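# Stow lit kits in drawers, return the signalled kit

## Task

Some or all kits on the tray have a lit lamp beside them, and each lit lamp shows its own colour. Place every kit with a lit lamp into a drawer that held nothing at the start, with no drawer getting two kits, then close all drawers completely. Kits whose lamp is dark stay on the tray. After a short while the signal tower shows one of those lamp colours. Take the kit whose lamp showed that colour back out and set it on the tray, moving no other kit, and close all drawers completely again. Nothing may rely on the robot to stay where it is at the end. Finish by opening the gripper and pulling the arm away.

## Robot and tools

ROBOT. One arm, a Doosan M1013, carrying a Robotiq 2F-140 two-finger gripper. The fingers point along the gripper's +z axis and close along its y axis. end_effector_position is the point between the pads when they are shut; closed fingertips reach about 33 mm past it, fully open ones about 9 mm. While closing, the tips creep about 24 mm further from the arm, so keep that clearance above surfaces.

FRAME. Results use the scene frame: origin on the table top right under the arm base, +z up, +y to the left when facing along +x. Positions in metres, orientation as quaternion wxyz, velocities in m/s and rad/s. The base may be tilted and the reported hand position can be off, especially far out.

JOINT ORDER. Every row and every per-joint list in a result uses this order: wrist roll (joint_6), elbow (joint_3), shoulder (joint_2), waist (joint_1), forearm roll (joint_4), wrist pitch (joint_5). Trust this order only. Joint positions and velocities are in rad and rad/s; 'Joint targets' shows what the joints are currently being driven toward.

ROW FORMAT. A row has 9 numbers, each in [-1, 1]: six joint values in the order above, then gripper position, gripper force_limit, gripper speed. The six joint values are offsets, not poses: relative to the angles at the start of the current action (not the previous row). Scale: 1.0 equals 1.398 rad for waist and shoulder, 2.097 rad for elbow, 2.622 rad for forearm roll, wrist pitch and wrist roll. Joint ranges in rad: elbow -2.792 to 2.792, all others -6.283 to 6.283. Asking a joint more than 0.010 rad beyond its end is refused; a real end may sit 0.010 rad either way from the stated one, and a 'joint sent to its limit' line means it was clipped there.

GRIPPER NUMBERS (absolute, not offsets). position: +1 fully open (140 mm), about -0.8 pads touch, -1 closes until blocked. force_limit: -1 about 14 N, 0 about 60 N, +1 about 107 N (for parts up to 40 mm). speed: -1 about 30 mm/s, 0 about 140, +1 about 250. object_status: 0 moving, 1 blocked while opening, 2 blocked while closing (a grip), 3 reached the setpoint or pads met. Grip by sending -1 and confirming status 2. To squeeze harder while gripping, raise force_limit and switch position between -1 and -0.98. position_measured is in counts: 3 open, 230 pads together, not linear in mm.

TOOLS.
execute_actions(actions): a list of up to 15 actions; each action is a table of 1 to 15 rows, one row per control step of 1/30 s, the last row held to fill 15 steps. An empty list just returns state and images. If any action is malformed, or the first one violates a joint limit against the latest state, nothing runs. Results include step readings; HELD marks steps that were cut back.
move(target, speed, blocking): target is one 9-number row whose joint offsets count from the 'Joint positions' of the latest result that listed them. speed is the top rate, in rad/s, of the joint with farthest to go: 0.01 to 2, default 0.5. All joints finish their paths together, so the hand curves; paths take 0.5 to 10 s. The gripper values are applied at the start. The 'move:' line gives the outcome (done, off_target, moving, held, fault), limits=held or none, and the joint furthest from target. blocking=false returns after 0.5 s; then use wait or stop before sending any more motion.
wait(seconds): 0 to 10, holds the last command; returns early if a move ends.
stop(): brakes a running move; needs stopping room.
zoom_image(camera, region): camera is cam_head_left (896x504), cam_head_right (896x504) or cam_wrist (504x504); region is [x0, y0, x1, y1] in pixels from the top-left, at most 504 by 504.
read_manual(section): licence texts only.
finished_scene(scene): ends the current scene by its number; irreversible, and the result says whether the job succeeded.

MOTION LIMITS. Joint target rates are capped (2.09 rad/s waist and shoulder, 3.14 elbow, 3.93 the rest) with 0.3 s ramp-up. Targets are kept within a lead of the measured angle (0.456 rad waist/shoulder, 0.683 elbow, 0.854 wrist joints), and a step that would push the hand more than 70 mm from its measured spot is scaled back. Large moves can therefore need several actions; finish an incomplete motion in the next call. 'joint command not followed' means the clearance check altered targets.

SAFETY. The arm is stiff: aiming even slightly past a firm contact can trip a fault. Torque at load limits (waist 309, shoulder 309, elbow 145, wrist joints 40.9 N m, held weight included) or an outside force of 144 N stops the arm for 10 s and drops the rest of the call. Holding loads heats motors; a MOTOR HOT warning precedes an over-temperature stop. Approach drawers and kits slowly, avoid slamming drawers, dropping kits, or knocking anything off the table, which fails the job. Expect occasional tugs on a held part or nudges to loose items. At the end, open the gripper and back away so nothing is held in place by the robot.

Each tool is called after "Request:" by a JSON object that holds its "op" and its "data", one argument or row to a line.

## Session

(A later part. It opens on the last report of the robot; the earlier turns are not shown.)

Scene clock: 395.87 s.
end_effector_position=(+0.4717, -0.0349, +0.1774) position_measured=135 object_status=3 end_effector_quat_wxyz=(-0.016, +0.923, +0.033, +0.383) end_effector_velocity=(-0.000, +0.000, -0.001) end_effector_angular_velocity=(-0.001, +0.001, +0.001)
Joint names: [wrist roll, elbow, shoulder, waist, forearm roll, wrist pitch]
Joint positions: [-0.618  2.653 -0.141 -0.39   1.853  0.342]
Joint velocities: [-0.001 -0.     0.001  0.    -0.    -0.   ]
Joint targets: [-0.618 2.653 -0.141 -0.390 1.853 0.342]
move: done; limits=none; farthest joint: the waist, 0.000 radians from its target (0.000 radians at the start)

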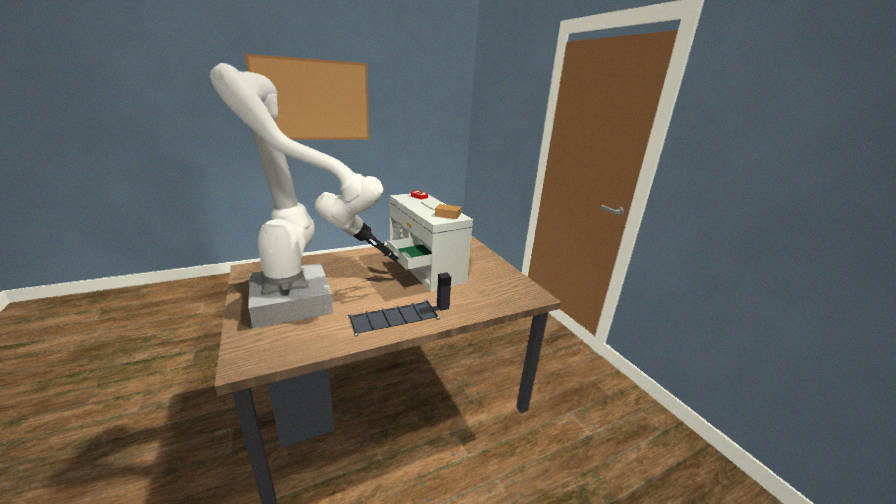

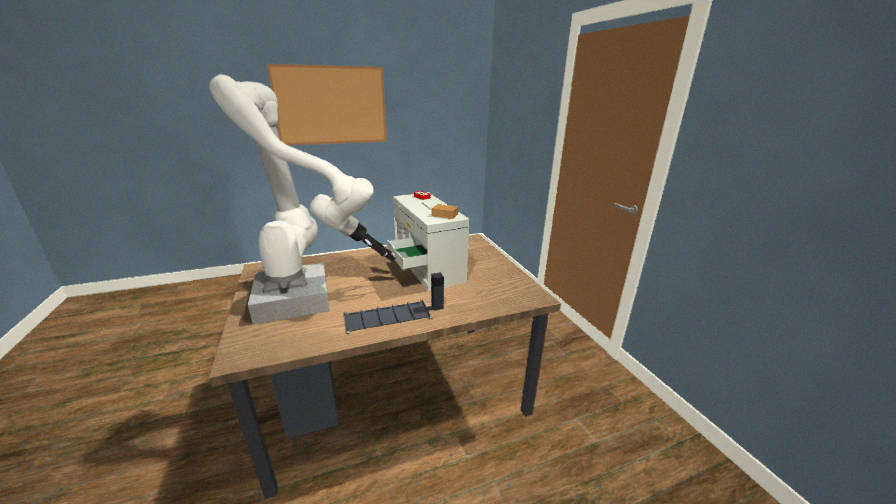

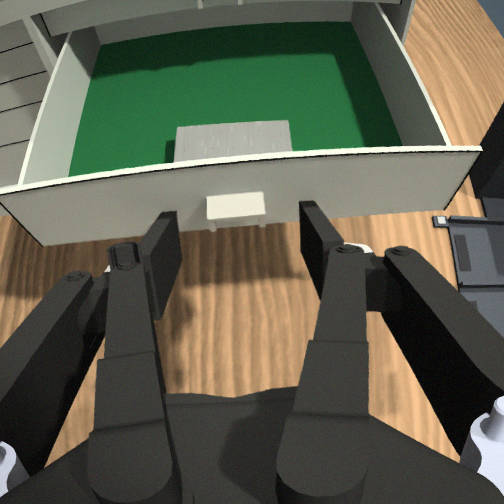

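Request:
{"op": "move", "data": {
  "target": [0,0,0,0.0007,0,0,-1,-0.3,0]
}}

Request:
{"op": "move", "data": {
  "target": [-0.0351,-0.0323,0.0596,0.052,0.0563,-0.0132,-1,-0.3,0],
  "speed": 0.3
}}

Request:
{"op": "move", "data": {
  "target": [-0.0225,-0.034,0.0531,0.0383,0.0383,-0.0101,-1,-0.3,0],
  "speed": 0.25
}}

Request:
{"op": "move", "data": {
  "target": [-0.0105,-0.0362,0.0496,0.030,0.0232,-0.0092,-1,-0.3,0],
  "speed": 0.13
}}

Request:
{"op": "move", "data": {
  "target": [0,0,0,0,0,0,-0.15,-0.3,-0.5]
}}

Request:
{"op": "wait", "data": {
  "seconds": 8
}}

Scene clock: 400.37 s.
end_effector_position=(+0.4717, -0.0345, +0.1773) position_measured=192 object_status=2 end_effector_quat_wxyz=(-0.016, +0.923, +0.034, +0.383) end_effector_velocity=(+0.000, +0.000, +0.000) end_effector_angular_velocity=(+0.000, -0.000, -0.000)
Joint names: [wrist roll, elbow, shoulder, waist, forearm roll, wrist pitch]
Joint positions: [-0.618  2.653 -0.141 -0.389  1.853  0.342]
Joint velocities: [ 0.001 -0.    -0.001  0.    -0.001 -0.   ]
Joint targets: [-0.618 2.653 -0.141 -0.389 1.853 0.342]
move: done; limits=none; farthest joint: the waist, 0.000 radians from its target (0.001 radians at the start)

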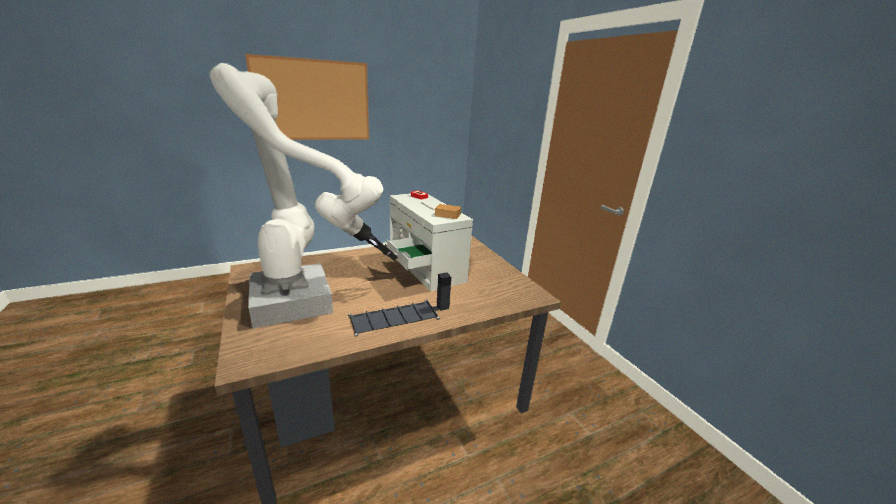

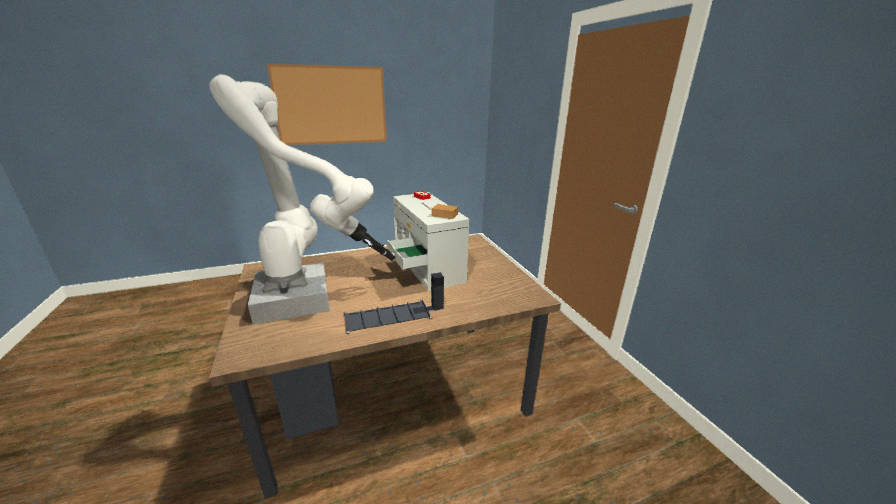

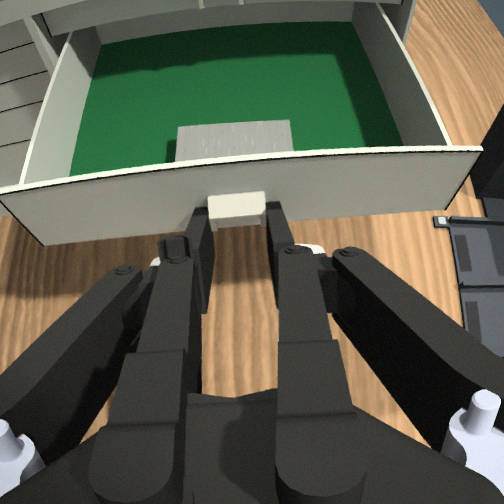

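Scene clock: 401.27 s.
end_effector_position=(+0.5176, -0.0306, +0.1775) position_measured=192 object_status=2 end_effector_quat_wxyz=(-0.016, +0.923, +0.033, +0.383) end_effector_velocity=(+0.000, +0.000, -0.000) end_effector_angular_velocity=(-0.000, +0.000, +0.001)
Joint names: [wrist roll, elbow, shoulder, waist, forearm roll, wrist pitch]
Joint positions: [-0.71   2.585 -0.057 -0.316  2.     0.307]
Joint velocities: [-0.002 -0.     0.001  0.     0.     0.001]
Joint targets: [-0.710 2.585 -0.057 -0.316 2.000 0.307]
move: done; limits=none; farthest joint: the waist, 0.000 radians from its target (0.073 radians at the start)

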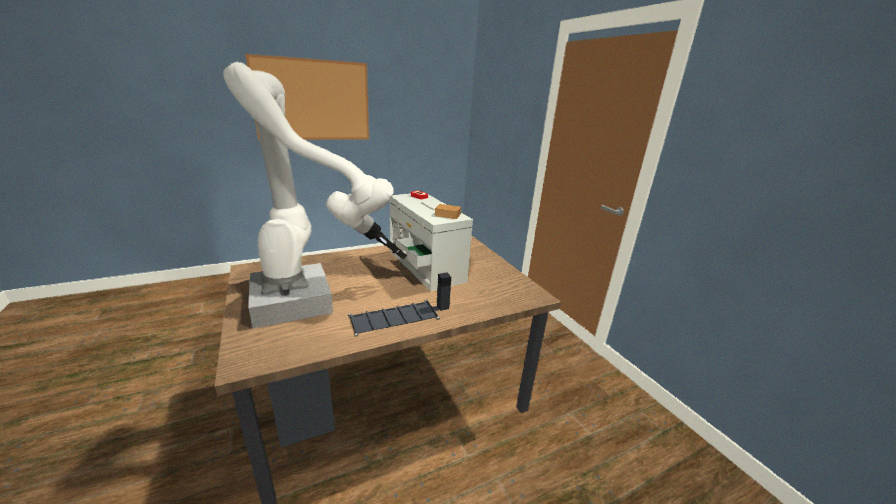

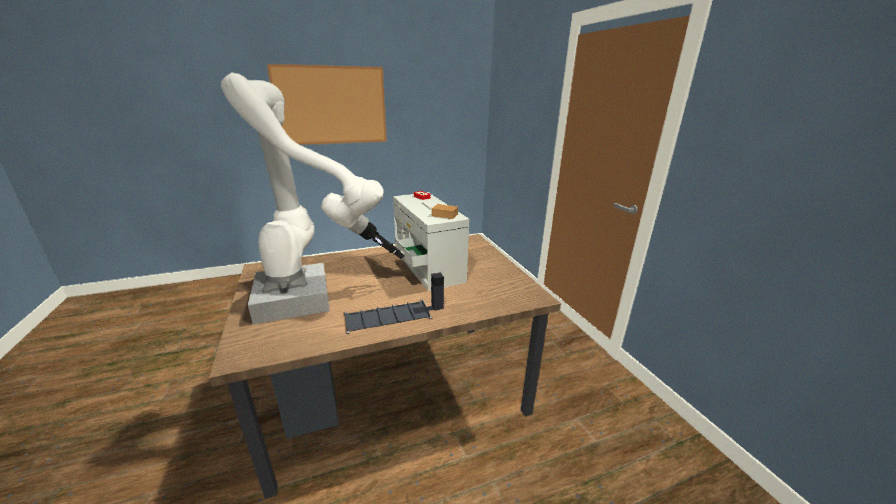

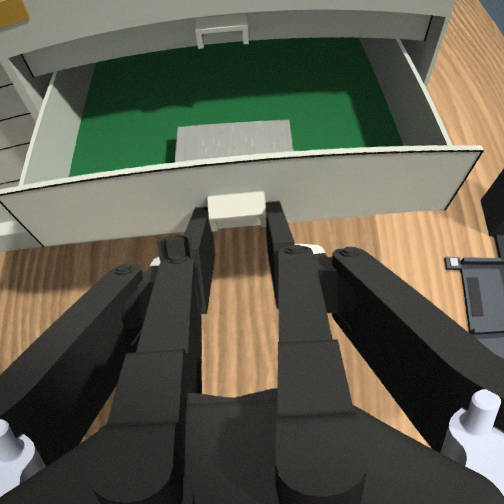

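Scene clock: 402.07 s.
end_effector_position=(+0.5632, -0.0267, +0.1775) position_measured=192 object_status=2 end_effector_quat_wxyz=(-0.016, +0.923, +0.033, +0.383) end_effector_velocity=(+0.000, -0.000, -0.000) end_effector_angular_velocity=(+0.000, +0.000, -0.001)
Joint names: [wrist roll, elbow, shoulder, waist, forearm roll, wrist pitch]
Joint positions: [-0.769  2.514  0.017 -0.263  2.1    0.281]
Joint velocities: [-0.001 -0.     0.     0.     0.002 -0.001]
Joint targets: [-0.769 2.514 0.017 -0.263 2.101 0.281]
move: done; limits=none; farthest joint: the waist, 0.000 radians from its target (0.054 radians at the start)

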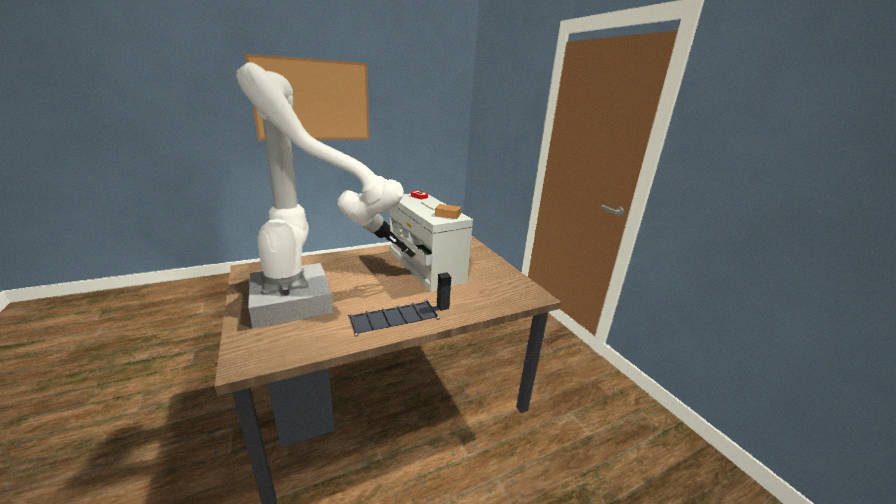

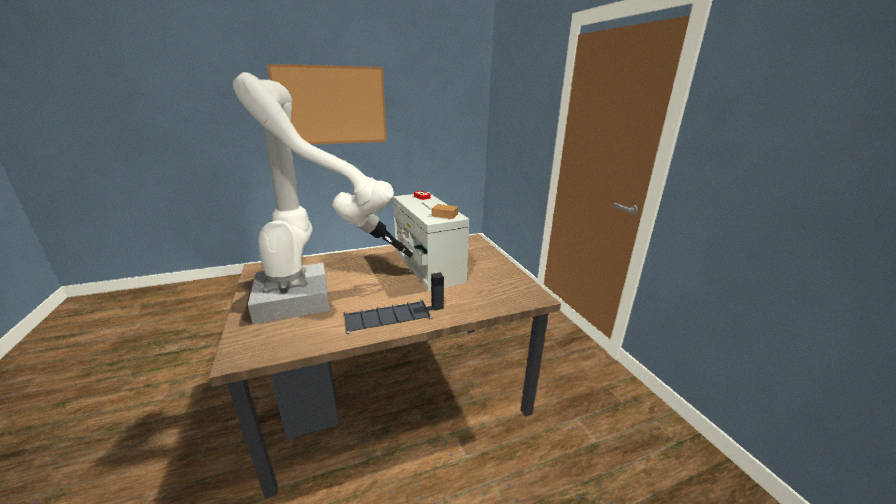

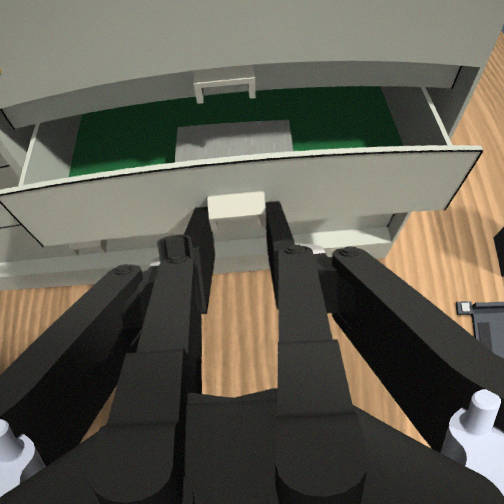

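Scene clock: 403.00 s.
end_effector_position=(+0.6099, -0.0226, +0.1774) position_measured=192 object_status=2 end_effector_quat_wxyz=(-0.016, +0.923, +0.033, +0.383) end_effector_velocity=(+0.000, +0.000, -0.000) end_effector_angular_velocity=(-0.001, +0.001, +0.001)
Joint names: [wrist roll, elbow, shoulder, waist, forearm roll, wrist pitch]
Joint positions: [-0.796  2.438  0.086 -0.221  2.161  0.257]
Joint velocities: [-0.002 -0.001  0.001  0.     0.001 -0.   ]
Joint targets: [-0.796 2.438 0.086 -0.221 2.161 0.257]
move: done; limits=none; farthest joint: the waist, 0.000 radians from its target (0.042 radians at the start)

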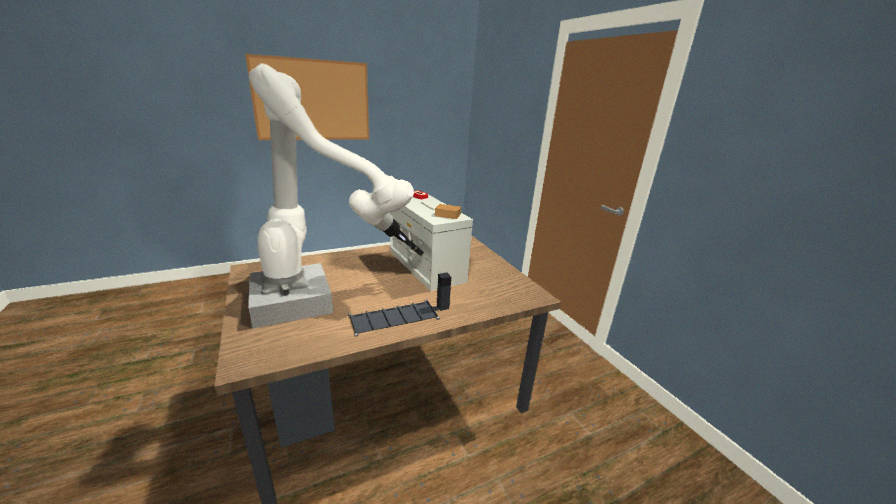

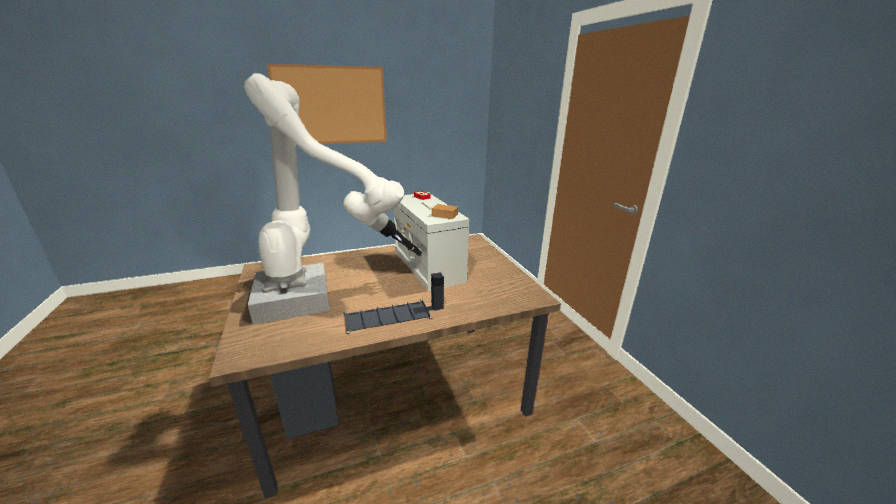

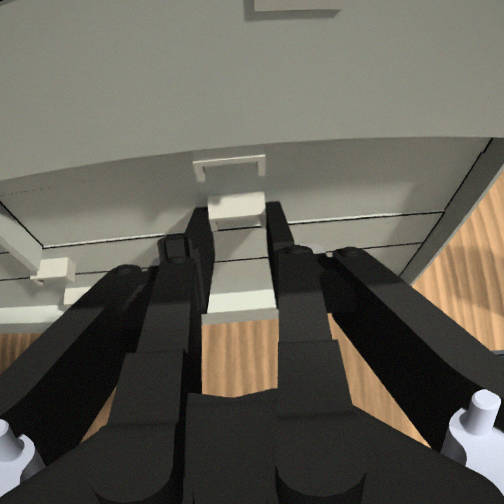

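Scene clock: 403.53 s.
end_effector_position=(+0.6099, -0.0226, +0.1774) position_measured=148 object_status=0 end_effector_quat_wxyz=(-0.016, +0.923, +0.033, +0.383) end_effector_velocity=(+0.000, +0.000, -0.000) end_effector_angular_velocity=(+0.001, -0.001, +0.001)
Joint names: [wrist roll, elbow, shoulder, waist, forearm roll, wrist pitch]
Joint positions: [-0.796  2.438  0.086 -0.221  2.161  0.257]
Joint velocities: [-0.    -0.     0.001 -0.     0.     0.001]
Joint targets: [-0.796 2.438 0.086 -0.221 2.161 0.257]
move: done; limits=none; farthest joint: the waist, 0.000 radians from its target (0.000 radians at the start)

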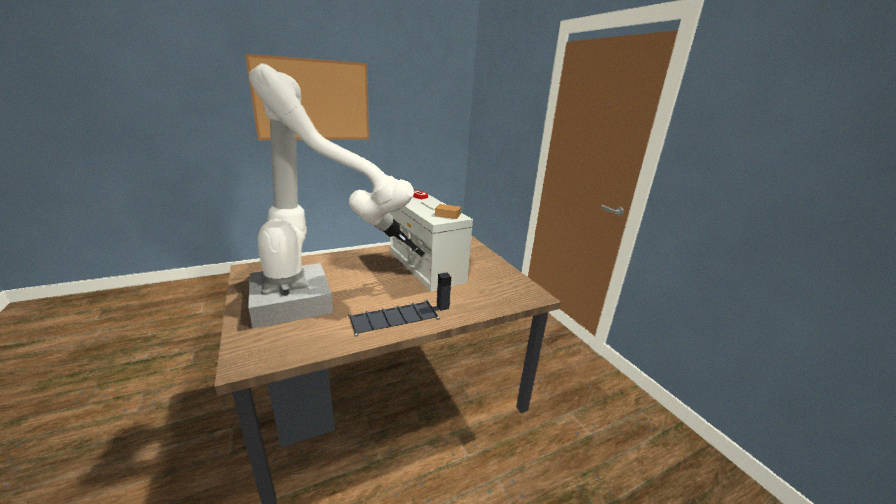

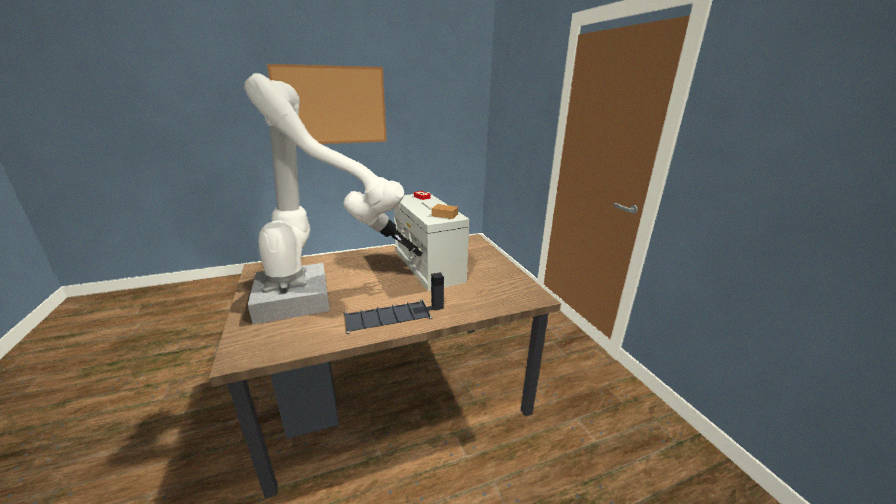

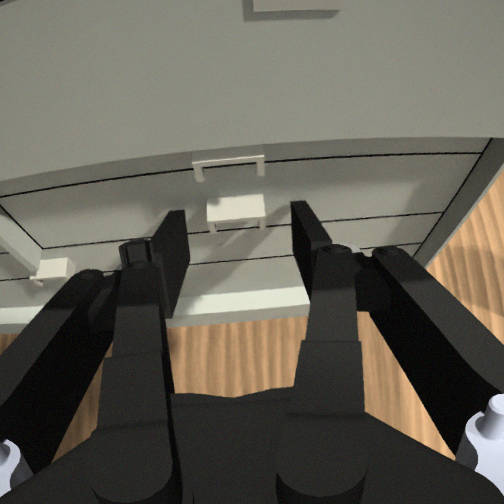

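Scene clock: 411.53 s.
end_effector_position=(+0.6099, -0.0226, +0.1774) position_measured=148 object_status=3 end_effector_quat_wxyz=(-0.016, +0.923, +0.033, +0.383) end_effector_velocity=(-0.000, -0.000, -0.001) end_effector_angular_velocity=(-0.001, +0.001, +0.001)
Joint names: [wrist roll, elbow, shoulder, waist, forearm roll, wrist pitch]
Joint positions: [-0.796  2.438  0.086 -0.221  2.161  0.257]
Joint velocities: [-0.    -0.     0.001  0.    -0.001 -0.001]
Joint targets: [-0.796 2.438 0.086 -0.221 2.161 0.257]
wait: 8.00 s; at rest by 0.17 s

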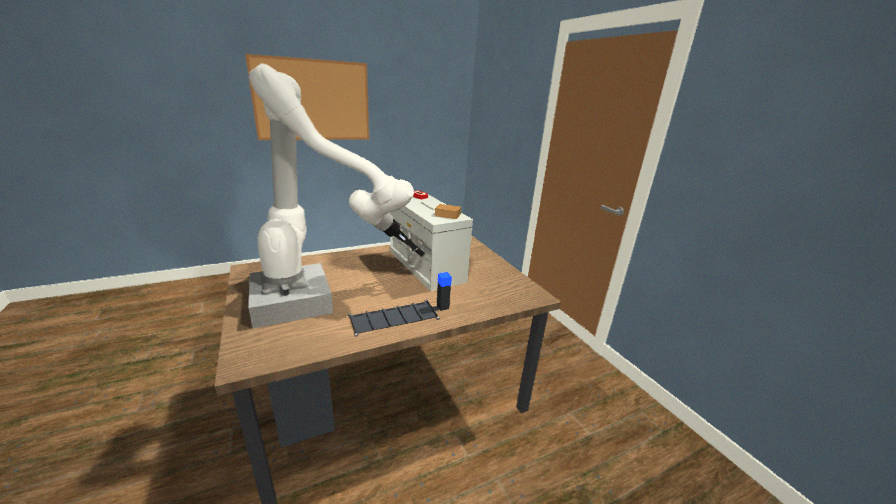

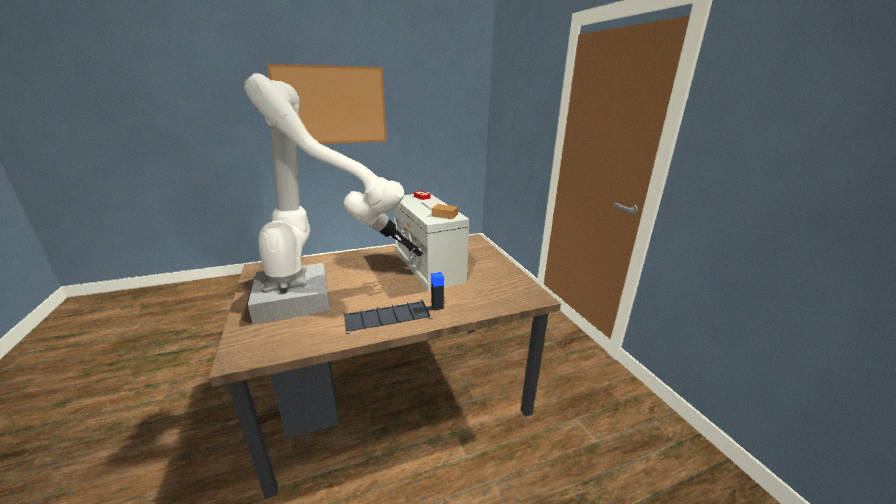

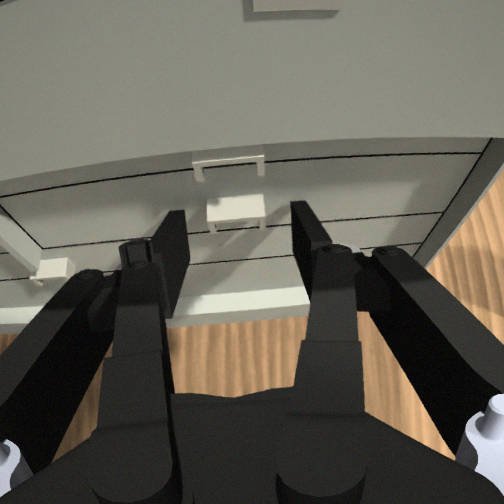

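Request:
{"op": "move", "data": {
  "target": [0.0105,0.0362,-0.0496,-0.030,-0.0232,0.0092,-0.1,-0.3,0],
  "speed": 0.3
}}

Request:
{"op": "move", "data": {
  "target": [0.524,-0.0343,0.0136,0.5358,-0.3039,-0.2208,-0.1,-0.3,0],
  "speed": 1.6
}}

Request:
{"op": "move", "data": {
  "target": [0.0015,-0.0325,0.0438,-0.0322,-0.0151,0.011,-0.1,-0.3,0],
  "speed": 0.18
}}

Scene clock: 415.87 s.
end_effector_position=(+0.5633, -0.0268, +0.1775) position_measured=141 object_status=3 end_effector_quat_wxyz=(-0.016, +0.923, +0.033, +0.383) end_effector_velocity=(-0.000, +0.000, +0.000) end_effector_angular_velocity=(+0.001, -0.000, -0.001)
Joint names: [wrist roll, elbow, shoulder, waist, forearm roll, wrist pitch]
Joint positions: [-0.769  2.514  0.017 -0.263  2.101  0.281]
Joint velocities: [ 0.001  0.001 -0.001 -0.     0.     0.   ]
Joint targets: [-0.769 2.514 0.017 -0.263 2.100 0.281]
move: done; limits=none; farthest joint: the waist, 0.000 radians from its target (0.042 radians at the start)

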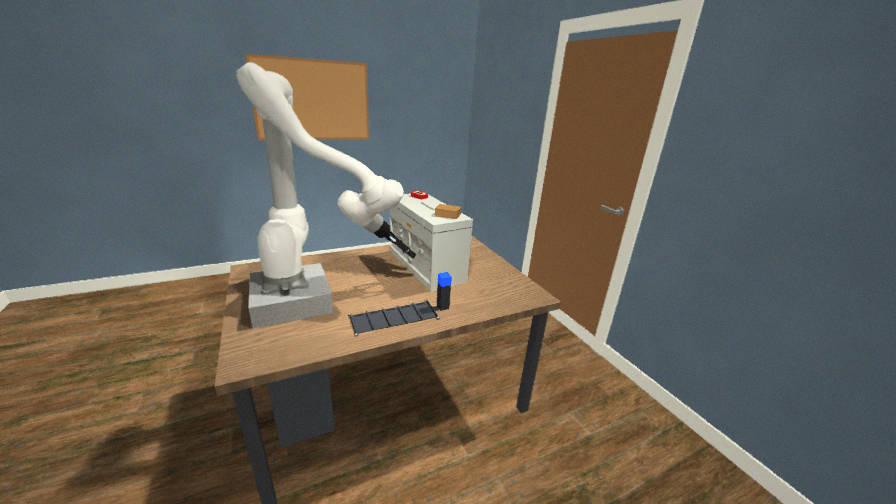

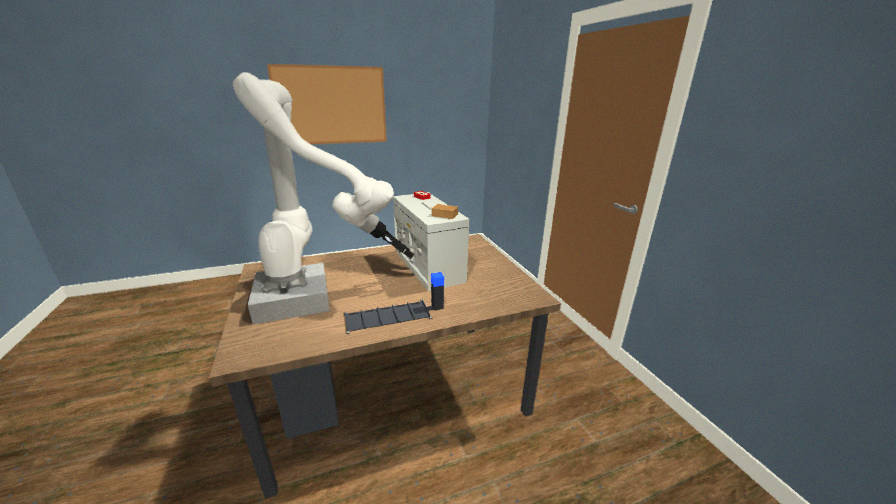

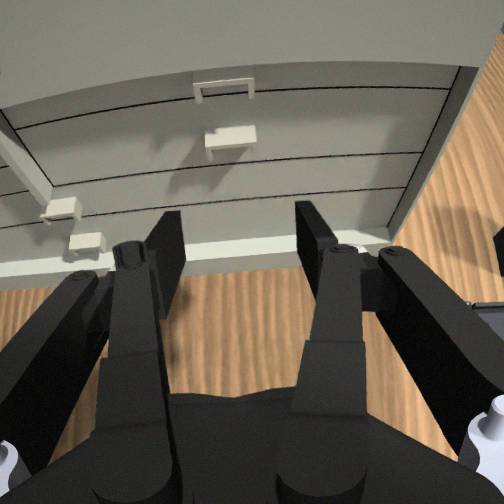

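Scene clock: 417.40 s.
end_effector_position=(+0.5407, +0.2262, +0.1916) position_measured=141 object_status=3 end_effector_quat_wxyz=(-0.015, +0.923, +0.029, +0.384) end_effector_velocity=(+0.000, +0.000, +0.000) end_effector_angular_velocity=(-0.001, -0.001, +0.001)
Joint names: [wrist roll, elbow, shoulder, waist, forearm roll, wrist pitch]
Joint positions: [ 0.605  2.442  0.036  0.486  1.304 -0.298]
Joint velocities: [-0.    -0.    -0.     0.001 -0.001 -0.001]
Joint targets: [0.605 2.442 0.036 0.486 1.304 -0.298]
move: done; limits=none; farthest joint: the waist, 0.000 radians from its target (0.749 radians at the start)

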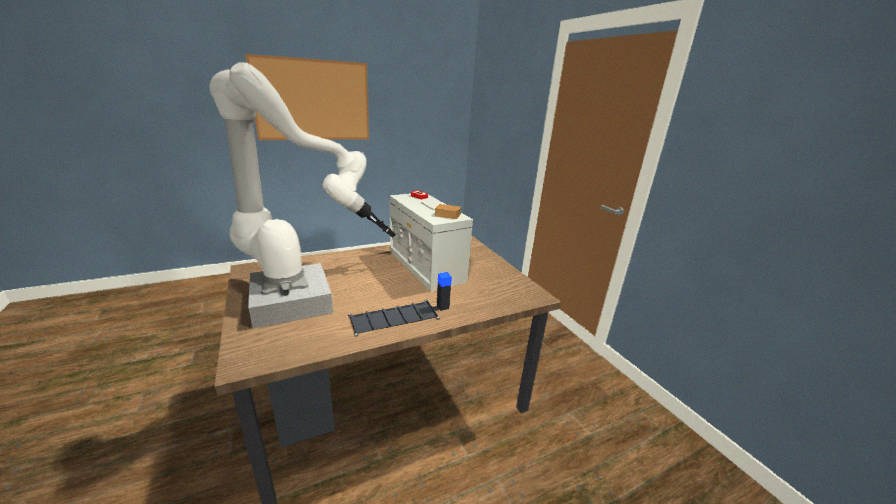

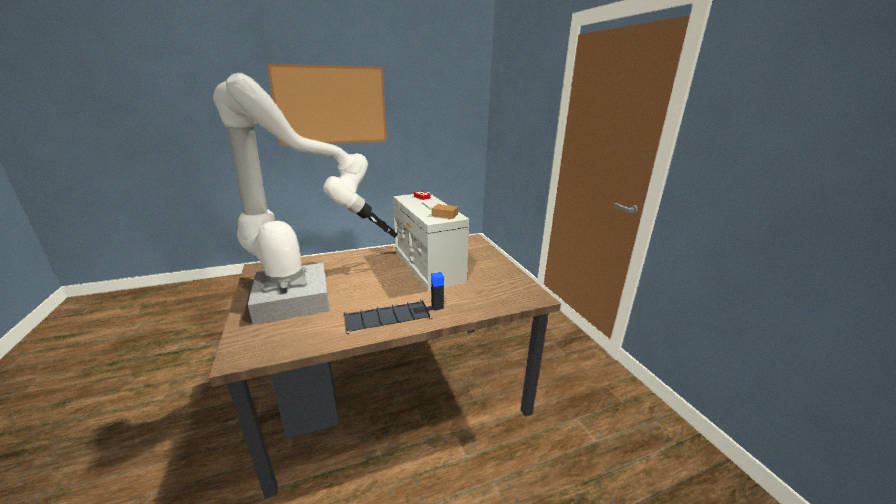

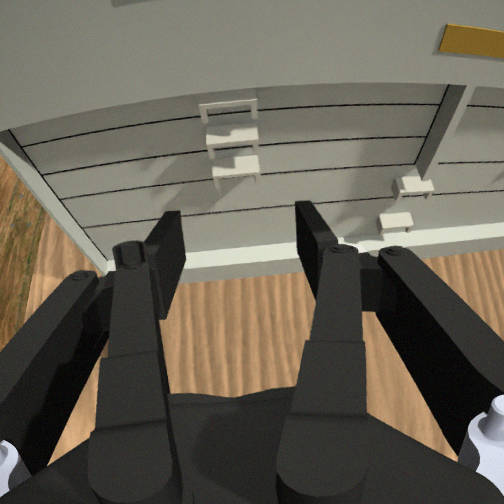

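Scene clock: 418.20 s.
end_effector_position=(+0.5864, +0.2301, +0.1915) position_measured=141 object_status=3 end_effector_quat_wxyz=(-0.015, +0.923, +0.029, +0.384) end_effector_velocity=(+0.000, -0.000, +0.000) end_effector_angular_velocity=(+0.000, -0.000, -0.001)
Joint names: [wrist roll, elbow, shoulder, waist, forearm roll, wrist pitch]
Joint positions: [ 0.609  2.374  0.097  0.441  1.264 -0.269]
Joint velocities: [-0.    -0.001  0.    -0.     0.001 -0.001]
Joint targets: [0.609 2.374 0.097 0.441 1.264 -0.269]
move: done; limits=none; farthest joint: the waist, 0.000 radians from its target (0.045 radians at the start)

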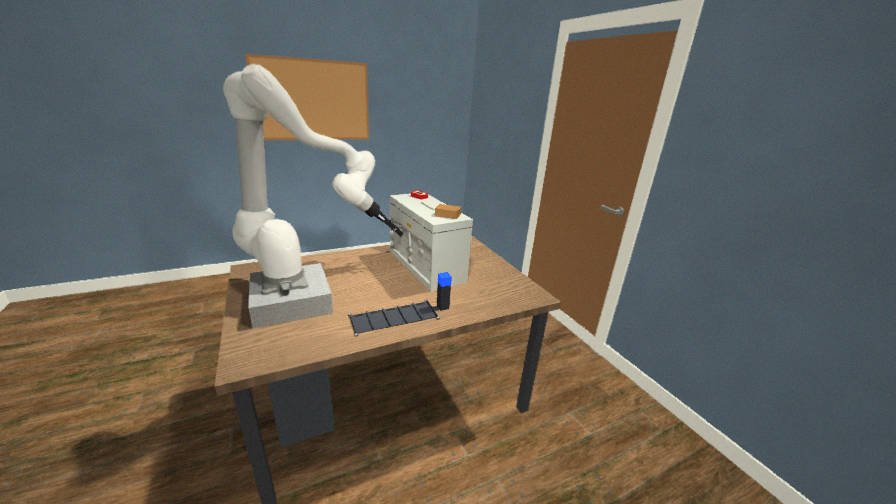

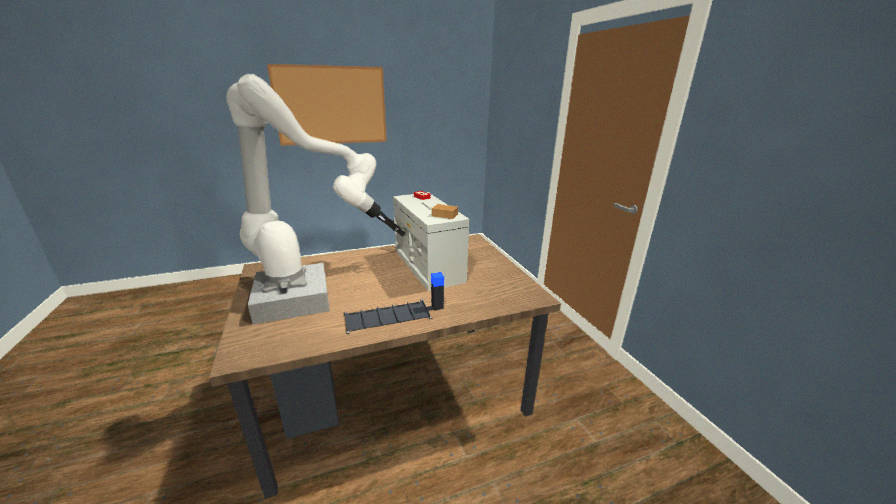

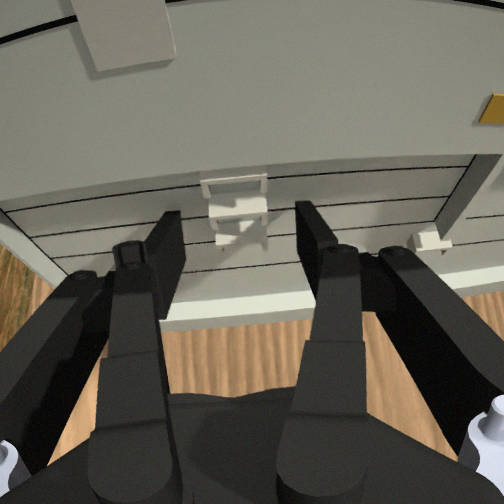

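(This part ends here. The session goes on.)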